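## Task

Push E3 down most of its depth and keep it there while sounding G4, then F#4, then E4, in exactly that sequence; only after E4 may E3 rise. The keyboard goes from C3 at the player's left end to C5 at the player's right end. A key counts as sounded once it travels most of its depth, and there is no signal confirming it. The attempt fails on any wrong key, any key sounding a second time, two keys sounding at one instant, or any key sounding after E4. Anything that holds only because the robot keeps holding it at the end is not counted as achieved.

## Robot and tools

ROBOT. Two arms, left_arm and right_arm, face each other across a table; left_arm's base sits on the +y side. The names do not refer to sides of any picture. Each arm ends in an identical five-finger right hand, so hand numbers and axes mean the same thing on both. For this job, a sensible plan is one hand holding the low key down with a single extended finger while the other hand presses the melody keys one at a time, lifting fully between notes.

FRAMES. World frame: origin on the table surface halfway between the arm bases, z up, table at z = 0. Results report each hand point's position (metres) and orientation (quaternion w,x,y,z) in this frame, plus velocities; printed positions can be off a little at long reach. The hand point lies 0.05 m in front of the palm where index pad and thumb tip meet when pinching. Its own axes: +z runs along the straightened fingers (fingertips 0.06-0.07 m beyond the point), +y points out of the palm, +x points across the palm toward the little finger. A wrist bracket on the little-finger side sticks out 0.03 m past the point in +y and 0.11 m across, and can strike keys or the other arm.

THE ROW. Every motion uses a row of 28 numbers, each in [-1, 1], always covering both arms: left_arm dx, dy, dz, rx, ry, rz, then left_gripper little, ring, middle, index, thumb_bend, thumb_turn, force_limit, speed; then the same 14 for right_arm/right_gripper. The first six per arm are an offset, not a pose: they shift the hand point relative to its pose in the latest result that reported it (before any such result in the scene, or in a second call within one reply, relative to where it is when the action begins), measured along the hand point's own axes. Scale: 1.0 equals 0.6 m of translation or 180 degrees; rx, ry, rz form one rotation vector. All rows in one call share that same reference, so they do not accumulate; all zeros pulls an arm back to the reference. The eight hand numbers are absolute targets: fingers and thumb_bend +1 straight, -1 fully curled; thumb_turn +1 beside the palm, -1 across in front of it. Pinch is roughly index -0.22, thumb_bend -0.75, thumb_turn -0.57. force_limit maps -1 to about 0 N and +1 to 10 N at the fingertip (15 N for the thumb motors); speed maps -1 to nearly still and +1 to a full stroke in 0.6 s. There is no keep-as-is value: resend the last hand numbers used, or, before any, the hand_measured six followed by hand_force_limit and hand_speed.

TOOLS.
execute_actions {"actions": [...], "pictures": bool}: the list holds zero or one item. Empty list: just report state. {"rows": [...], "steps": n}: up to 15 rows, n at most 15, each step 1/30 s, one row per step, the final row repeated if rows run out. {"steps": n} alone: a wait up to 300 steps counted from the previous result, your reply time included.
move {"target": row, "speed": m/s, "stop_force": N}: straight paths from the current pose toward the offset target, both arms finishing together, 0.5 to 10 s long. speed 0.002-0.5, default 0.25; rotation capped at twice that in rad/s. stop_force 9-40 N, one value for both arms, not accepted in the first 0.2 s: an arm whose wrist senses that much extra push against its direction of travel backs up two steps and holds. Use it only very slowly and not while the hand turns; omit it when lifting off a surface. The result adds a move: line with endings such as done, off_target, moving, held, fault or contact, and limits=paced (pose clipped) or limits=held (steps blocked), plus each point's distance from target.
wait {"seconds": 0-10}: let time pass with nothing new sent.
zoom_image {"camera", "region": [x0, y0, x1, y1]}: enlarge part of the latest image, region up to 504x504 pixels.
show_instructions: shows the reference pages. finished_scene {"scene": 1 or 2}: ends and grades that scene permanently.

MOTION LIMITS. Each step the commanded pose is clipped to 100 mm and 16 degrees from the measured pose; motion trails commands by about 0.17 s; position wins over orientation when both cannot be met. After an action ends an arm continues only to its last clipped pose, so check the result and send the remainder.

RESULT LINES. HELD marks steps not sent; pose unreachable names an arm the clearance check altered. Hand target shows where the controller is driving each hand point. Wrist force/torque are in the hand's own axes, noisy (offset up to about 4 N), saturating near 50 N; a push shows as force back toward the arm. hand_measured, hand_stopped_by (moving, target, force, stalled, fault) and hand_load_n list six values in motor order; positive load means something is opening the finger.

CAMERAS. cam_high, cam_low, cam_left_wrist, cam_right_wrist, each 504x504, with pinhole-plus-radial calibration (K, distortion, T_world_to_cam) supplied; actual cameras may deviate by a couple of degrees and millimetres.

AVOID. Arms are stiff: aiming even slightly below a key bed can trigger a fault. Contact torque at the joint limit (25.7 N m for the three wrist joints, 138 N m for the others) or 150 N of outside force halts that arm for 10 s. Never let the arms collide or press on each other, never push anything off the table, and avoid long loaded holds that overheat motors (warning from 70 C, brakes at 85 C). Press keys gently, one at a time.

Each tool is called after "Request:" as name(argument=value, ...) on one line, values as JSON.

## Session

Request:
execute_actions(actions=[])

Scene clock: 0.00 s of 6000.00 s.
left_arm: end_effector_position=(+0.3017, +0.4777, +0.4840) hand_measured=(+1.000, +1.000, +1.000, +1.000, +1.000, +1.000) hand_load_n=(+0.0, +0.0, +0.0, +0.0, +0.0, +0.0) hand_stopped_by=(target, target, target, target, target, target) hand_force_limit=0.00 hand_speed=-0.80 end_effector_quat_wxyz=(-0.001, +0.333, +0.943, -0.000) end_effector_velocity=(-0.000, +0.001, +0.000) end_effector_angular_velocity=(+0.001, +0.001, +0.001) | right_arm: end_effector_position=(+0.0847, -0.2688, +0.4853) hand_measured=(+1.000, +1.000, +1.000, +1.000, +1.000, +1.000) hand_load_n=(+0.0, +0.0, +0.0, +0.0, +0.0, +0.0) hand_stopped_by=(target, target, target, target, target, target) hand_force_limit=0.00 hand_speed=-0.80 end_effector_quat_wxyz=(+0.024, -0.353, +0.935, +0.002) end_effector_velocity=(+0.000, +0.000, -0.001) end_effector_angular_velocity=(-0.001, +0.002, +0.000)
Joint positions: left_arm=[ 0.546 -1.714  1.319  1.968  1.573 -1.898] | right_arm=[-1.181 -1.747  1.331  1.939  1.57  -1.881]
Joint velocities: left_arm=[ 0.001 -0.    -0.     0.001  0.    -0.   ] | right_arm=[ 0.     0.001  0.002 -0.     0.    -0.   ]
Joint torques (N m, as the arm reports them, + toward a larger angle): no reading
Motor temperatures (°C, as the motors report them): left_arm=[28 26 26 30 34 33] | right_arm=[24 25 26 30 34 35]
Wrist force (N, on the end effector, along its own x y z axes, offset not removed): no reading
Wrist torque (N m, same axes, about the end effector's origin, offset not removed): no reading
Hand target (left_arm): +0.302, +0.478, +0.484; -0.001, +0.333, +0.943, -0.000
Hand target (right_arm): +0.085, -0.269, +0.485; +0.024, -0.353, +0.935, +0.002
camera_calibration (this result's frames):
cam_left_wrist: T_world_to_cam=[[0.709259, 0.70463, -0.0211878, -0.539043], [0.585169, -0.571722, 0.575075, -0.190936], [0.393101, -0.420275, -0.817826, 0.609501], [0, 0, 0, 1]] pos_world=[0.254455, 0.526821, 0.596847]
cam_right_wrist: T_world_to_cam=[[-0.539316, 0.842078, 0.00663128, 0.269285], [0.679958, 0.430812, 0.593344, -0.23031], [0.496785, 0.324509, -0.804921, 0.565965], [0, 0, 0, 1]] pos_world=[0.0206676, -0.311199, 0.590425]

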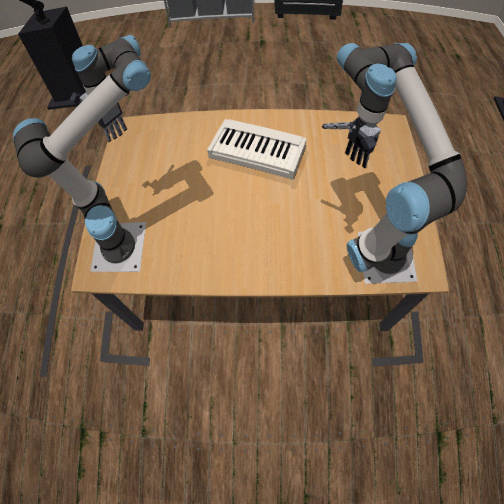

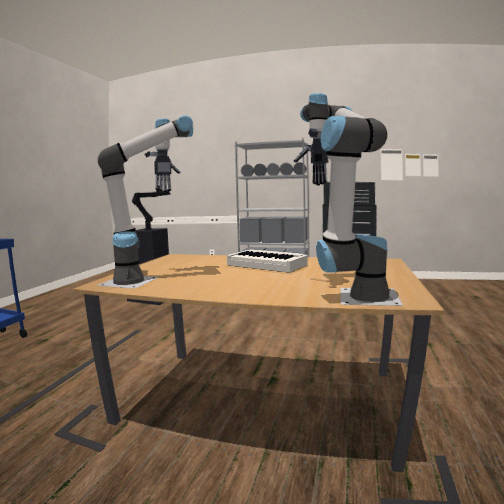

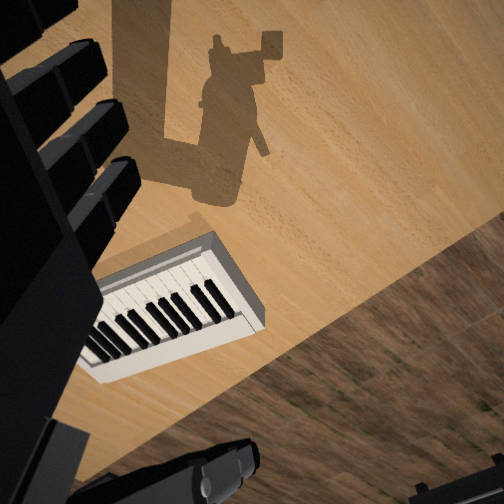

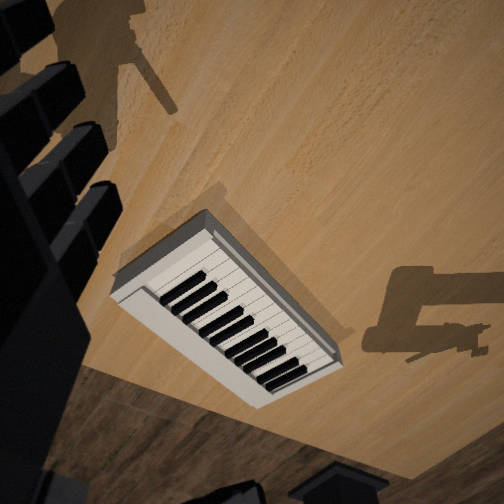

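Request:
zoom_image(camera="cam_right_wrist", region=[100, 200, 352, 420])

Request:
zoom_image(camera="cam_left_wrist", region=[70, 220, 280, 395])

Request:
zoom_image(camera="cam_high", region=[195, 105, 320, 190])

Region (100, 200, 352, 420) of cam_right_wrist's 504x504 image, scaled by 2.000, with more detail than that image has; it fills the top 440 rows of this view, and the rest is white.

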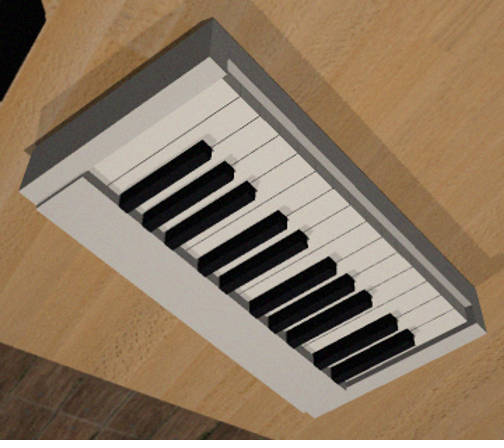

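Region (70, 220, 280, 395) of cam_left_wrist's 504x504 image, scaled by 2.400, with more detail than that image has.

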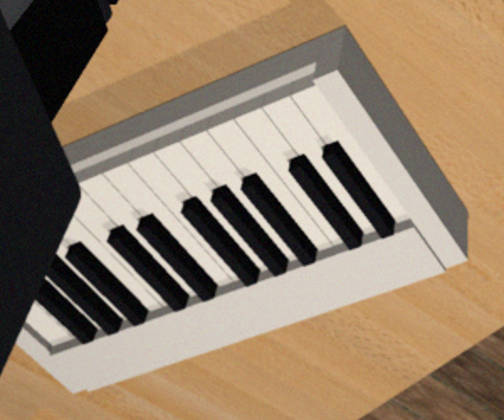

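Region (195, 105, 320, 190) of cam_high's 504x504 image, scaled by 4.032, with more detail than that image has; it fills the top 343 rows of this view, and the rest is white.

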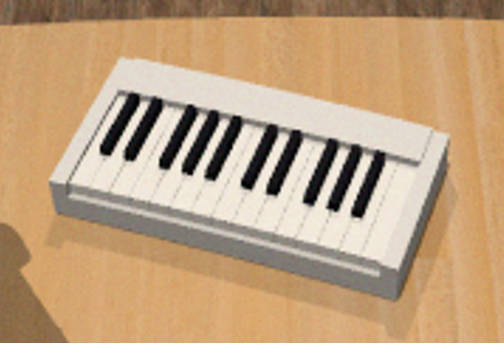

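Request:
zoom_image(camera="cam_right_wrist", region=[130, 215, 250, 315])

Request:
zoom_image(camera="cam_right_wrist", region=[240, 315, 350, 415])

Request:
zoom_image(camera="cam_left_wrist", region=[160, 225, 275, 340])

Region (130, 215, 250, 315) of cam_right_wrist's 504x504 image, scaled by 4.200, with more detail than that image has.

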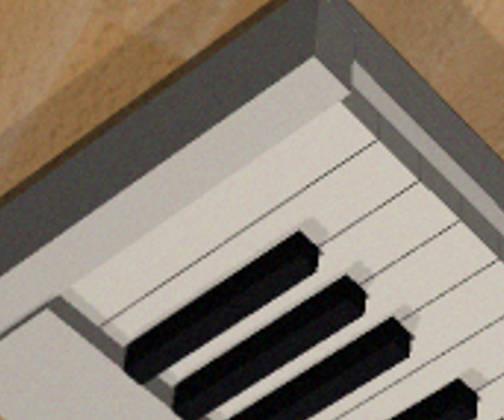

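Region (240, 315, 350, 415) of cam_right_wrist's 504x504 image, scaled by 4.582, with more detail than that image has; it fills the top 458 rows of this view, and the rest is white.

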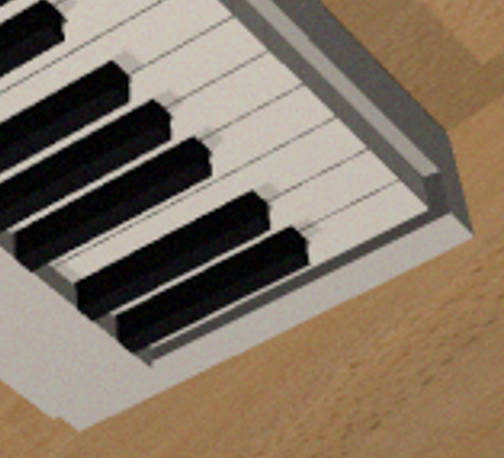

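Region (160, 225, 275, 340) of cam_left_wrist's 504x504 image, scaled by 4.383, with more detail than that image has.

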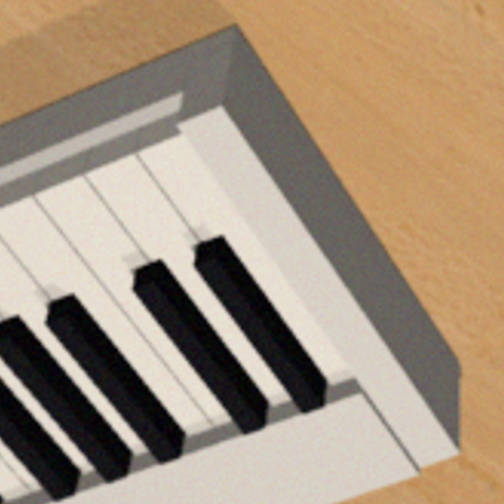

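Request:
move(target=[-0.6322,-0.2673,0.5256,-0.1698,-0.1191,0.3766,1,1,1,1,-1,1,0,0.8, -0.5290,-0.0342,0.5928,-0.0079,0.0133,-0.1646,1,1,1,1,-1,1,0,0.8], speed=0.3)

Scene clock: 122.97 s of 6000.00 s.
left_arm: end_effector_position=(+0.4956, +0.1152, +0.1683) hand_measured=(+1.000, +1.000, +1.000, +1.000, -1.000, +1.000) hand_load_n=(+0.0, +0.0, +0.0, +0.0, +0.0, +0.0) hand_stopped_by=(target, target, target, target, target, target) hand_force_limit=0.00 hand_speed=0.80 end_effector_quat_wxyz=(+0.245, +0.776, +0.555, +0.175) end_effector_velocity=(+0.001, -0.002, -0.001) end_effector_angular_velocity=(-0.001, -0.002, -0.006) | right_arm: end_effector_position=(+0.3515, -0.0670, +0.1452) hand_measured=(+1.000, +1.000, +1.000, +1.000, -1.000, +1.000) hand_load_n=(+0.0, +0.0, +0.0, +0.0, +0.0, +0.0) hand_stopped_by=(target, target, target, target, target, target) hand_force_limit=0.00 hand_speed=0.80 end_effector_quat_wxyz=(-0.000, -0.580, +0.814, -0.000) end_effector_velocity=(+0.001, +0.001, -0.000) end_effector_angular_velocity=(-0.000, -0.000, +0.002)
Joint positions: left_arm=[ 0.41  -1.152  1.596  0.678  1.142 -0.713] | right_arm=[-1.037 -0.801  0.987  1.385  1.572 -2.254]
Joint velocities: left_arm=[ 0.002  0.004 -0.002 -0.007  0.002  0.008] | right_arm=[ 0.     0.004 -0.007  0.003  0.    -0.002]
Joint torques (N m, as the arm reports them, + toward a larger angle): left_arm=[  6.55 -25.13 -26.43  -0.97   1.31   2.76] | right_arm=[ 13.31 -42.57 -23.99   3.75   2.29  -2.56]
Motor temperatures (°C, as the motors report them): left_arm=[28 26 26 30 34 33] | right_arm=[24 25 26 30 34 35]
Wrist force (N, on the end effector, along its own x y z axes, offset not removed): left_arm=[0.1 0.1 1.2] | right_arm=[-0.2 1.9 -0.3]
Wrist torque (N m, same axes, about the end effector's origin, offset not removed): left_arm=[-0.12 -0.31 -0.11] | right_arm=[0.32 -0.11 -0.17]
Hand target (left_arm): +0.496, +0.115, +0.168; +0.245, +0.776, +0.554, +0.175
Hand target (right_arm): +0.352, -0.067, +0.145; -0.000, -0.580, +0.814, -0.000
Off the commanded pose (left_arm): 0.000 m, 0 deg.
Off the commanded pose (right_arm): 0.001 m, 0 deg.
After step 90, 117.00 s passed at rest.
move: done
camera_calibration (this result's frames):
cam_left_wrist: T_world_to_cam=[[0.745281, -0.371596, 0.553599, -0.418476], [-0.637132, -0.641631, 0.427051, 0.30862], [0.196516, -0.670989, -0.714951, 0.231641], [0, 0, 0, 1]] pos_world=[0.462993, 0.197944, 0.265483]
cam_right_wrist: T_world_to_cam=[[-0.884791, 0.465818, 0.0125797, 0.340873], [0.393934, 0.733288, 0.55417, -0.170372], [0.248918, 0.495281, -0.832308, 0.196711], [0, 0, 0, 1]] pos_world=[0.319752, -0.13128, 0.253851]

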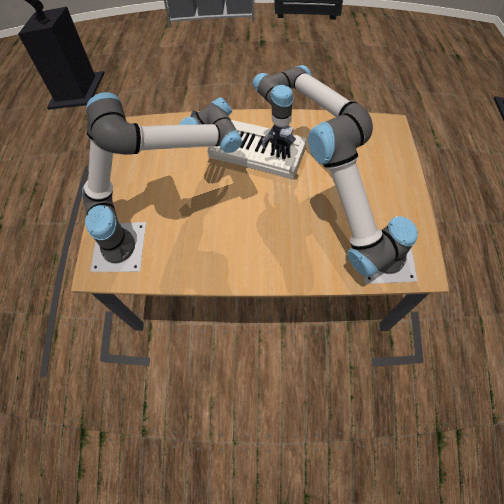

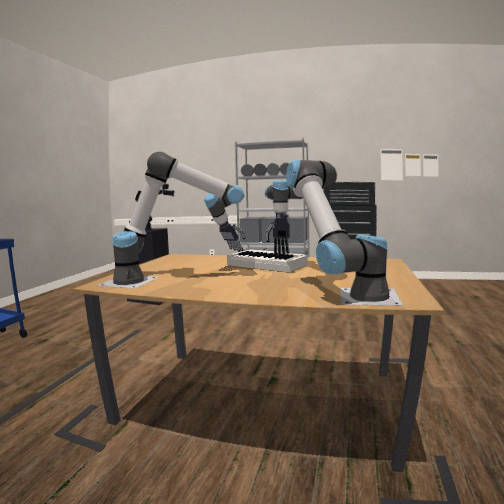

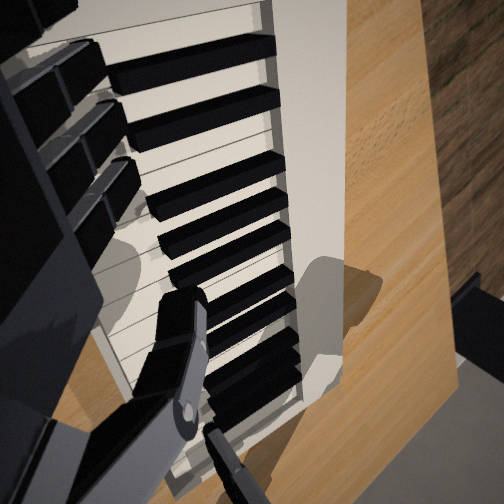

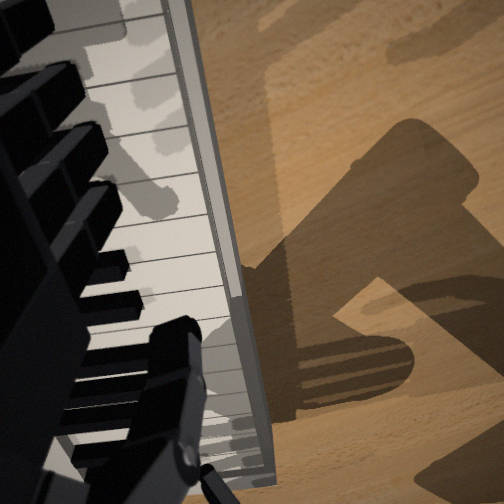

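Request:
zoom_image(camera="cam_right_wrist", region=[40, 0, 290, 250])

Request:
zoom_image(camera="cam_right_wrist", region=[40, 200, 290, 450])

Request:
zoom_image(camera="cam_left_wrist", region=[50, 0, 300, 250])

Request:
zoom_image(camera="cam_left_wrist", region=[60, 150, 310, 400])

Region (40, 0, 290, 250) of cam_right_wrist's 504x504 image, scaled by 2.016, with more detail than that image has.

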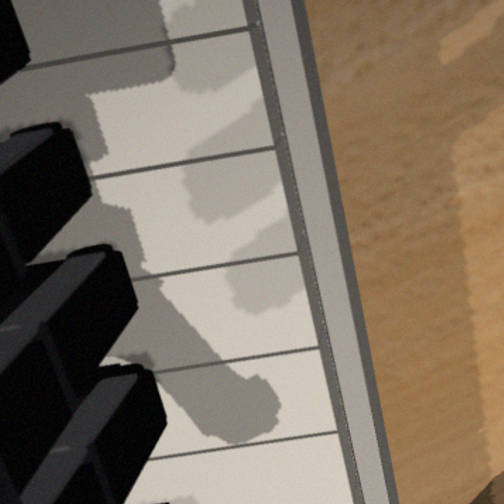

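Region (40, 200, 290, 450) of cam_right_wrist's 504x504 image, scaled by 2.016, with more detail than that image has.

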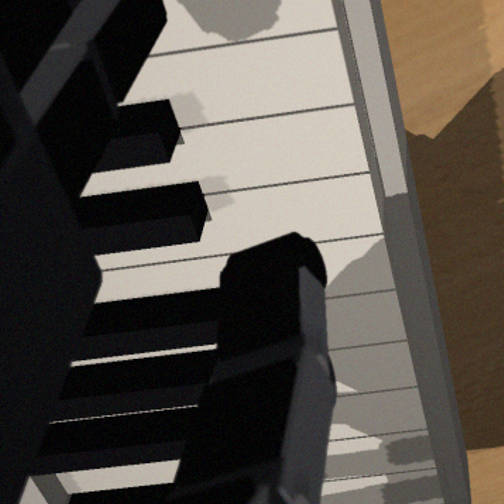

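Region (50, 0, 300, 250) of cam_left_wrist's 504x504 image, scaled by 2.016, with more detail than that image has.

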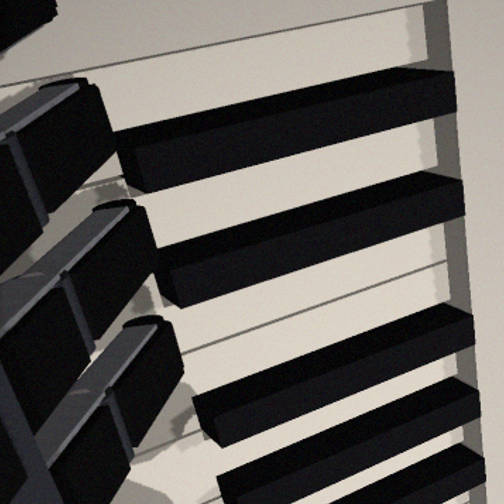

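Region (60, 150, 310, 400) of cam_left_wrist's 504x504 image, scaled by 2.016, with more detail than that image has.

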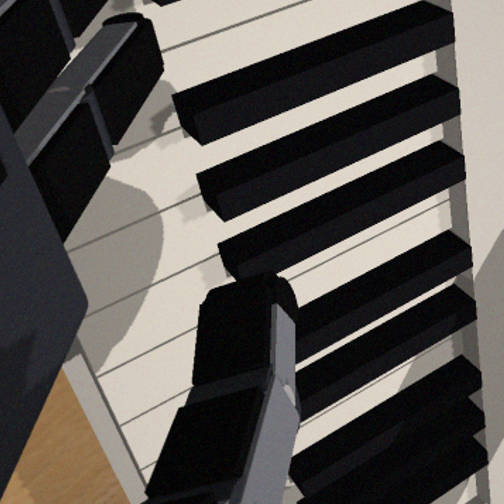

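Request:
zoom_image(camera="cam_left_wrist", region=[80, 80, 200, 200])

Request:
zoom_image(camera="cam_left_wrist", region=[80, 170, 200, 290])

Request:
zoom_image(camera="cam_right_wrist", region=[90, 110, 220, 240])

Region (80, 80, 200, 200) of cam_left_wrist's 504x504 image, scaled by 4.200, with more detail than that image has.

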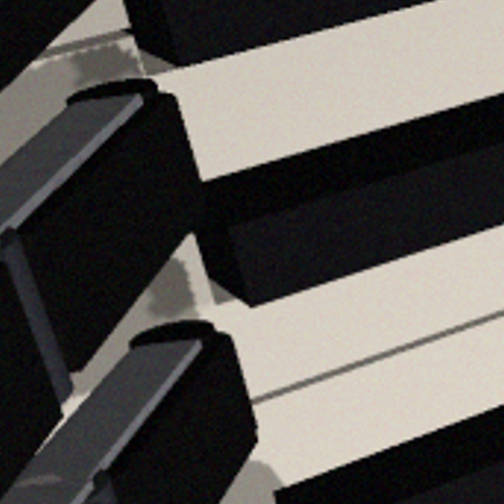

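Region (80, 170, 200, 290) of cam_left_wrist's 504x504 image, scaled by 4.200, with more detail than that image has.

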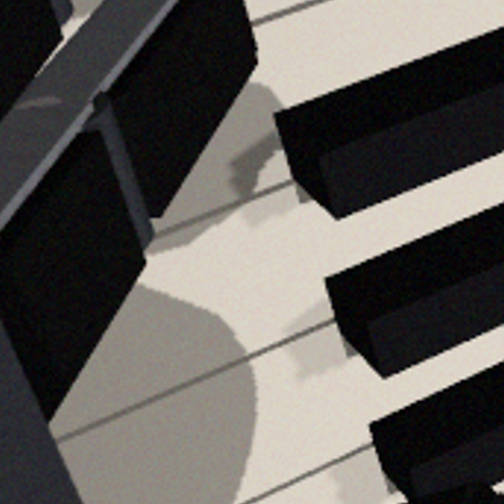

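Region (90, 110, 220, 240) of cam_right_wrist's 504x504 image, scaled by 3.877, with more detail than that image has.

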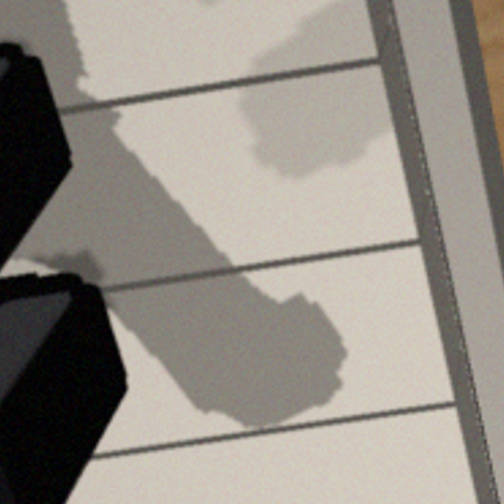

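Request:
move(target=[-0.0060,-0.0337,0.0307,0,0,0,-1,-1,-1,1,-1,1,0,0.8, 0.0095,0.0133,0.0378,0,0,0,-1,-1,-1,1,-1,1,0,0.8], speed=0.045)

Request:
move(target=[0,-0.0191,0.0273,0,0,0,-1,-1,-1,1,-1,1,0,0.8, 0,0,0.0333,0,0,0,-1,-1,-1,1,-1,1,0,0.8], speed=0.006, stop_force=9)

Scene clock: 243.97 s of 6000.00 s.
left_arm: end_effector_position=(+0.4888, +0.1137, +0.1419) hand_measured=(-1.000, -1.000, -1.000, +1.000, -1.000, +1.000) hand_load_n=(+0.0, +0.0, +0.0, +0.0, +0.0, +0.0) hand_stopped_by=(target, target, target, target, target, target) hand_force_limit=0.00 hand_speed=0.80 end_effector_quat_wxyz=(+0.245, +0.776, +0.555, +0.175) end_effector_velocity=(-0.001, -0.000, -0.002) end_effector_angular_velocity=(+0.000, -0.000, -0.000) | right_arm: end_effector_position=(+0.3422, -0.0698, +0.1227) hand_measured=(-1.000, -1.000, -1.000, +1.000, -1.000, +1.000) hand_load_n=(+0.0, +0.0, +0.0, +0.0, +0.0, +0.0) hand_stopped_by=(target, target, target, target, target, target) hand_force_limit=0.00 hand_speed=0.80 end_effector_quat_wxyz=(-0.000, -0.580, +0.814, -0.000) end_effector_velocity=(-0.001, -0.000, -0.002) end_effector_angular_velocity=(+0.000, -0.001, -0.000)
Joint positions: left_arm=[ 0.395 -1.129  1.64   0.618  1.135 -0.728] | right_arm=[-1.033 -0.811  1.063  1.319  1.572 -2.249]
Joint velocities: left_arm=[-0.002  0.002  0.004 -0.005 -0.001 -0.001] | right_arm=[ 0.001 -0.001  0.007 -0.006  0.     0.001]
Joint torques (N m, as the arm reports them, + toward a larger angle): left_arm=[ -9.06 -26.42  -0.55  -0.93  -2.43  -2.2 ] | right_arm=[ 15.8  -60.01 -10.22   0.2    0.11   2.45]
Motor temperatures (°C, as the motors report them): left_arm=[28 26 27 30 34 33] | right_arm=[24 26 26 30 34 35]
Wrist force (N, on the end effector, along its own x y z axes, offset not removed): left_arm=[1.7 -0.2 1.5] | right_arm=[1.2 2.4 0.2]
Wrist torque (N m, same axes, about the end effector's origin, offset not removed): left_arm=[-0.23 -0.58 0.03] | right_arm=[0.26 -0.38 0.00]
Hand target (left_arm): +0.489, +0.114, +0.142; +0.245, +0.776, +0.555, +0.175
Hand target (right_arm): +0.342, -0.070, +0.123; -0.000, -0.580, +0.814, -0.000
Off the commanded pose (left_arm): 0.000 m, 0 deg.
Off the commanded pose (right_arm): 0.000 m, 0 deg.
After step 90, 117.00 s passed at rest.
move: done
camera_calibration (this result's frames):
cam_left_wrist: T_world_to_cam=[[0.745282, -0.371605, 0.553593, -0.399324], [-0.637134, -0.64163, 0.427049, 0.314611], [0.196508, -0.670985, -0.714957, 0.213114], [0, 0, 0, 1]] pos_world=[0.45618, 0.196469, 0.239076]
cam_right_wrist: T_world_to_cam=[[-0.884799, 0.465805, 0.0125058, 0.334248], [0.393911, 0.73336, 0.554092, -0.152217], [0.248927, 0.495186, -0.832362, 0.181686], [0, 0, 0, 1]] pos_world=[0.310476, -0.134033, 0.23139]

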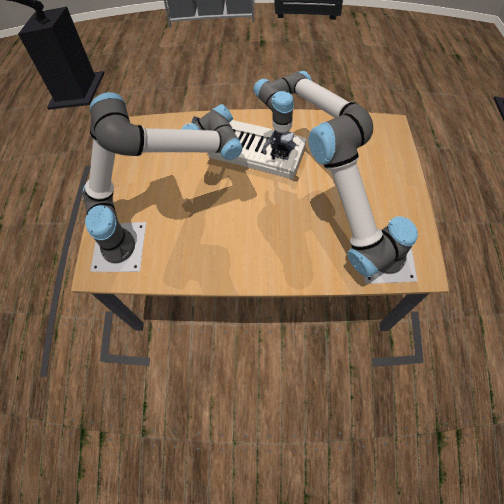

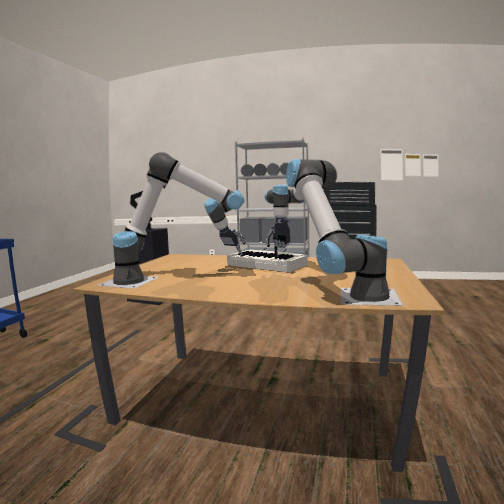

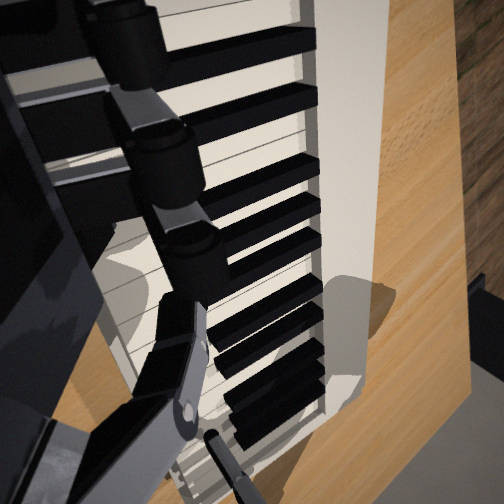

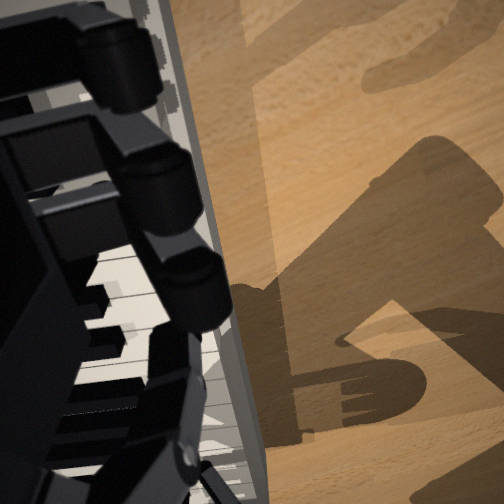

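Scene clock: 246.87 s of 6000.00 s.
left_arm: end_effector_position=(+0.4888, +0.1137, +0.1317) hand_measured=(-1.000, -1.000, -1.000, +1.000, -1.000, +1.000) hand_load_n=(+0.0, +0.0, +0.0, -0.5, +0.0, +0.0) hand_stopped_by=(target, target, target, target, target, target) hand_force_limit=0.00 hand_speed=0.80 end_effector_quat_wxyz=(+0.245, +0.776, +0.555, +0.175) end_effector_velocity=(+0.000, +0.000, +0.000) end_effector_angular_velocity=(-0.000, -0.000, +0.001) | right_arm: end_effector_position=(+0.3422, -0.0698, +0.1076) hand_measured=(-1.000, -1.000, -1.000, +1.000, -1.000, +1.000) hand_load_n=(+0.0, +0.0, +0.0, -1.0, +0.0, +0.0) hand_stopped_by=(target, target, target, target, target, target) hand_force_limit=0.00 hand_speed=0.80 end_effector_quat_wxyz=(-0.000, -0.580, +0.814, -0.000) end_effector_velocity=(-0.000, +0.000, +0.002) end_effector_angular_velocity=(-0.001, +0.001, +0.000)
Joint positions: left_arm=[ 0.395 -1.117  1.651  0.594  1.135 -0.728] | right_arm=[-1.033 -0.801  1.084  1.288  1.572 -2.249]
Joint velocities: left_arm=[ 0.001  0.    -0.    -0.     0.    -0.   ] | right_arm=[ 0.    -0.    -0.004  0.005  0.    -0.   ]
Joint torques (N m, as the arm reports them, + toward a larger angle): left_arm=[  5.19 -45.72 -25.26   3.73  -0.35   1.  ] | right_arm=[  3.23 -51.34 -19.64   2.63   0.42  -0.54]
Motor temperatures (°C, as the motors report them): left_arm=[28 26 27 30 34 33] | right_arm=[24 26 26 30 34 35]
Wrist force (N, on the end effector, along its own x y z axes, offset not removed): left_arm=[1.5 -0.3 -5.8] | right_arm=[0.0 3.5 -14.3]
Wrist torque (N m, same axes, about the end effector's origin, offset not removed): left_arm=[0.07 -0.56 -0.06] | right_arm=[1.17 -0.24 -0.05]
Hand target (left_arm): +0.489, +0.114, +0.132; +0.245, +0.776, +0.555, +0.175
Hand target (right_arm): +0.342, -0.070, +0.108; -0.000, -0.580, +0.814, -0.000
Off the commanded pose (left_arm): 0.010 m, 0 deg.
Off the commanded pose (right_arm): 0.005 m, 0 deg.
move: contact (left_arm, right_arm)
camera_calibration (this result's frames):
cam_left_wrist: T_world_to_cam=[[0.745281, -0.371588, 0.553604, -0.393688], [-0.63713, -0.641632, 0.427052, 0.318945], [0.196523, -0.670992, -0.714946, 0.205822], [0, 0, 0, 1]] pos_world=[0.456169, 0.196461, 0.228893]
cam_right_wrist: T_world_to_cam=[[-0.884795, 0.46581, 0.0126293, 0.334394], [0.394029, 0.733431, 0.553914, -0.143846], [0.248756, 0.495076, -0.832478, 0.169213], [0, 0, 0, 1]] pos_world=[0.310457, -0.134037, 0.216321]

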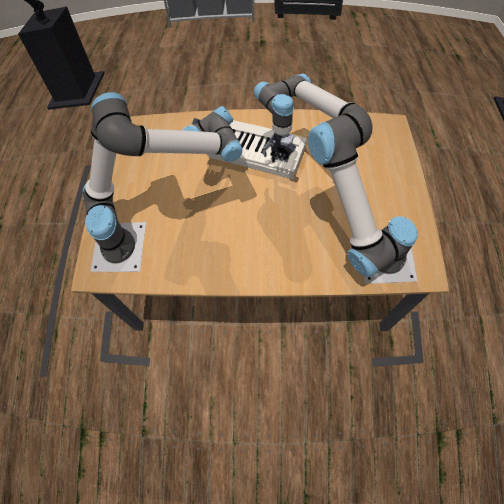

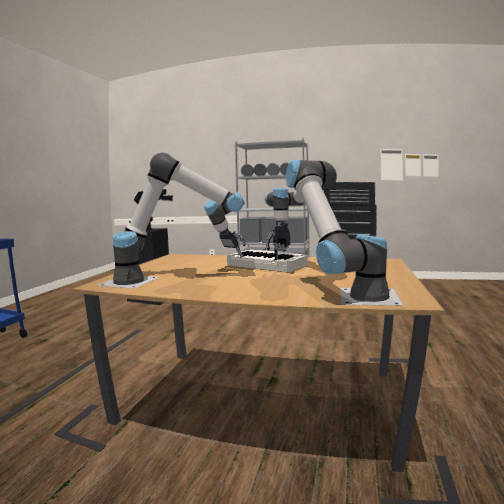

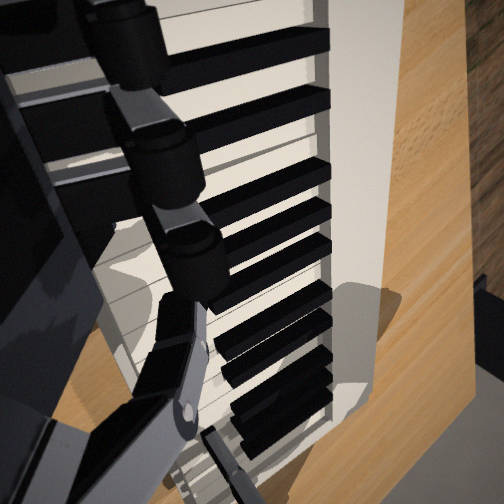

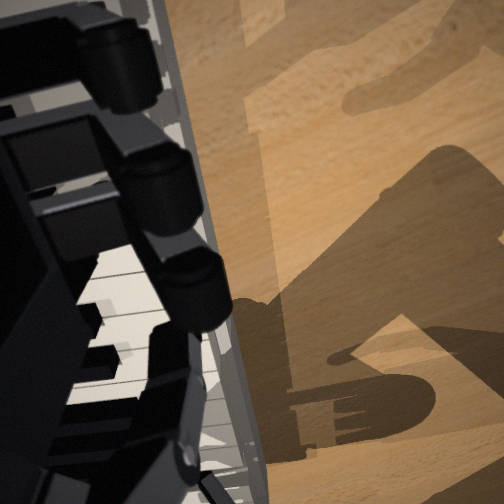

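Request:
zoom_image(camera="cam_left_wrist", region=[150, 20, 350, 220])

Request:
zoom_image(camera="cam_low", region=[210, 215, 320, 280])

Request:
zoom_image(camera="cam_high", region=[195, 105, 320, 190])

Region (150, 20, 350, 220) of cam_left_wrist's 504x504 image, scaled by 2.520, with more detail than that image has.

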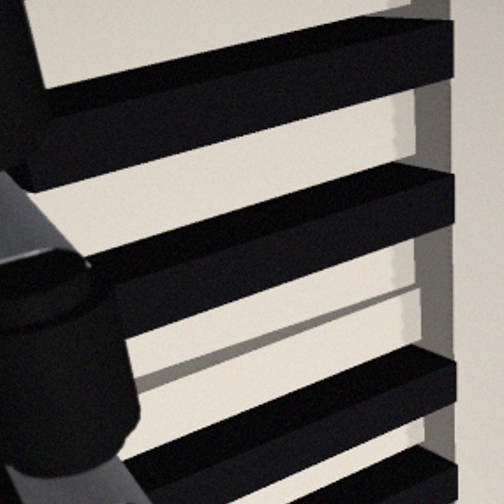

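Region (210, 215, 320, 280) of cam_low's 504x504 image, scaled by 4.582, with more detail than that image has; it fills the top 298 rows of this view, and the rest is white.

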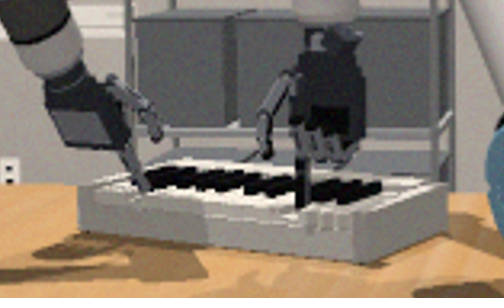

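Region (195, 105, 320, 190) of cam_high's 504x504 image, scaled by 4.032, with more detail than that image has; it fills the top 343 rows of this view, and the rest is white.

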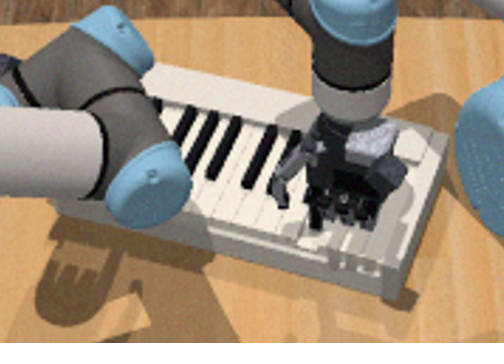

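Request:
execute_actions(actions=[], pictures=false)

Scene clock: 258.73 s of 6000.00 s.
left_arm: end_effector_position=(+0.4888, +0.1137, +0.1317) hand_measured=(-1.000, -1.000, -1.000, +1.000, -1.000, +1.000) hand_load_n=(+0.0, +0.0, +0.0, -0.5, +0.0, +0.0) hand_stopped_by=(target, target, target, target, target, target) hand_force_limit=0.00 hand_speed=0.80 end_effector_quat_wxyz=(+0.245, +0.776, +0.555, +0.175) end_effector_velocity=(+0.000, -0.000, +0.000) end_effector_angular_velocity=(-0.001, -0.000, -0.000) | right_arm: end_effector_position=(+0.3422, -0.0698, +0.1080) hand_measured=(-1.000, -1.000, -1.000, +1.000, -1.000, +1.000) hand_load_n=(+0.0, +0.0, +0.0, -1.5, +0.0, +0.0) hand_stopped_by=(target, target, target, target, target, target) hand_force_limit=0.00 hand_speed=0.80 end_effector_quat_wxyz=(-0.000, -0.580, +0.814, -0.000) end_effector_velocity=(-0.000, -0.000, +0.001) end_effector_angular_velocity=(+0.000, -0.000, -0.001)
Joint positions: left_arm=[ 0.395 -1.117  1.651  0.594  1.135 -0.728] | right_arm=[-1.033 -0.801  1.084  1.288  1.572 -2.249]
Joint velocities: left_arm=[-0.     0.    -0.    -0.001 -0.    -0.   ] | right_arm=[ 0.    -0.002  0.002  0.    -0.     0.001]
Joint torques (N m, as the arm reports them, + toward a larger angle): left_arm=[  5.24 -44.39 -24.83   3.21  -0.38   0.78] | right_arm=[  2.74 -54.26 -22.76   3.02   0.17  -0.46]
Motor temperatures (°C, as the motors report them): left_arm=[28 26 27 30 34 33] | right_arm=[24 26 26 30 34 35]
Wrist force (N, on the end effector, along its own x y z axes, offset not removed): left_arm=[0.8 0.3 -7.5] | right_arm=[2.0 4.3 -9.0]
Wrist torque (N m, same axes, about the end effector's origin, offset not removed): left_arm=[0.31 -0.35 -0.11] | right_arm=[0.93 -0.40 0.12]
Hand target (left_arm): +0.489, +0.114, +0.132; +0.245, +0.776, +0.555, +0.175
Hand target (right_arm): +0.342, -0.070, +0.108; -0.000, -0.580, +0.814, -0.000
Off the commanded pose (left_arm): 0.010 m, 0 deg.
Off the commanded pose (right_arm): 0.005 m, 0 deg.
Steps of this call (steps 1 to 90: nothing new was sent; then 8.87 s passed at rest). Readings (end_effector_position | what the end effector reports):
1: left_arm (+0.4888, +0.1137, +0.1317) | right_arm (+0.3422, -0.0698, +0.1077) | left_arm hand_measured=(-1.000, -1.000, -1.000, +1.000, -1.000, +1.000) hand_load_n=(+0.0, +0.0, +0.0, -0.5, +0.0, +0.0) hand_stopped_by=(target, target, target, target, target, target) hand_force_limit=0.00 hand_speed=0.80 | right_arm hand_measured=(-1.000, -1.000, -1.000, +1.000, -1.000, +1.000) hand_load_n=(+0.0, +0.0, +0.0, -1.0, +0.0, +0.0) hand_stopped_by=(target, target, target, target, target, target) hand_force_limit=0.00 hand_speed=0.80
2: left_arm (+0.4888, +0.1137, +0.1317) | right_arm (+0.3422, -0.0698, +0.1078) | left_arm hand_measured=(-1.000, -1.000, -1.000, +1.000, -1.000, +1.000) hand_load_n=(+0.0, +0.0, +0.0, -0.5, +0.0, +0.0) hand_stopped_by=(target, target, target, target, target, target) hand_force_limit=0.00 hand_speed=0.80 | right_arm hand_measured=(-1.000, -1.000, -1.000, +1.000, -1.000, +1.000) hand_load_n=(+0.0, +0.0, +0.0, -1.0, +0.0, +0.0) hand_stopped_by=(target, target, target, target, target, target) hand_force_limit=0.00 hand_speed=0.80
4: left_arm (+0.4888, +0.1137, +0.1317) | right_arm (+0.3422, -0.0698, +0.1079) | left_arm hand_measured=(-1.000, -1.000, -1.000, +1.000, -1.000, +1.000) hand_load_n=(+0.0, +0.0, +0.0, -0.5, +0.0, +0.0) hand_stopped_by=(target, target, target, target, target, target) hand_force_limit=0.00 hand_speed=0.80 | right_arm hand_measured=(-1.000, -1.000, -1.000, +1.000, -1.000, +1.000) hand_load_n=(+0.0, +0.0, +0.0, -1.0, +0.0, +0.0) hand_stopped_by=(target, target, target, target, target, target) hand_force_limit=0.00 hand_speed=0.80
8: left_arm (+0.4888, +0.1137, +0.1317) | right_arm (+0.3422, -0.0698, +0.1079) | left_arm hand_measured=(-1.000, -1.000, -1.000, +1.000, -1.000, +1.000) hand_load_n=(+0.0, +0.0, +0.0, -0.5, +0.0, +0.0) hand_stopped_by=(target, target, target, target, target, target) hand_force_limit=0.00 hand_speed=0.80 | right_arm hand_measured=(-1.000, -1.000, -1.000, +1.000, -1.000, +1.000) hand_load_n=(+0.0, +0.0, +0.0, -1.0, +0.0, +0.0) hand_stopped_by=(target, target, target, target, target, target) hand_force_limit=0.00 hand_speed=0.80
90: the state above


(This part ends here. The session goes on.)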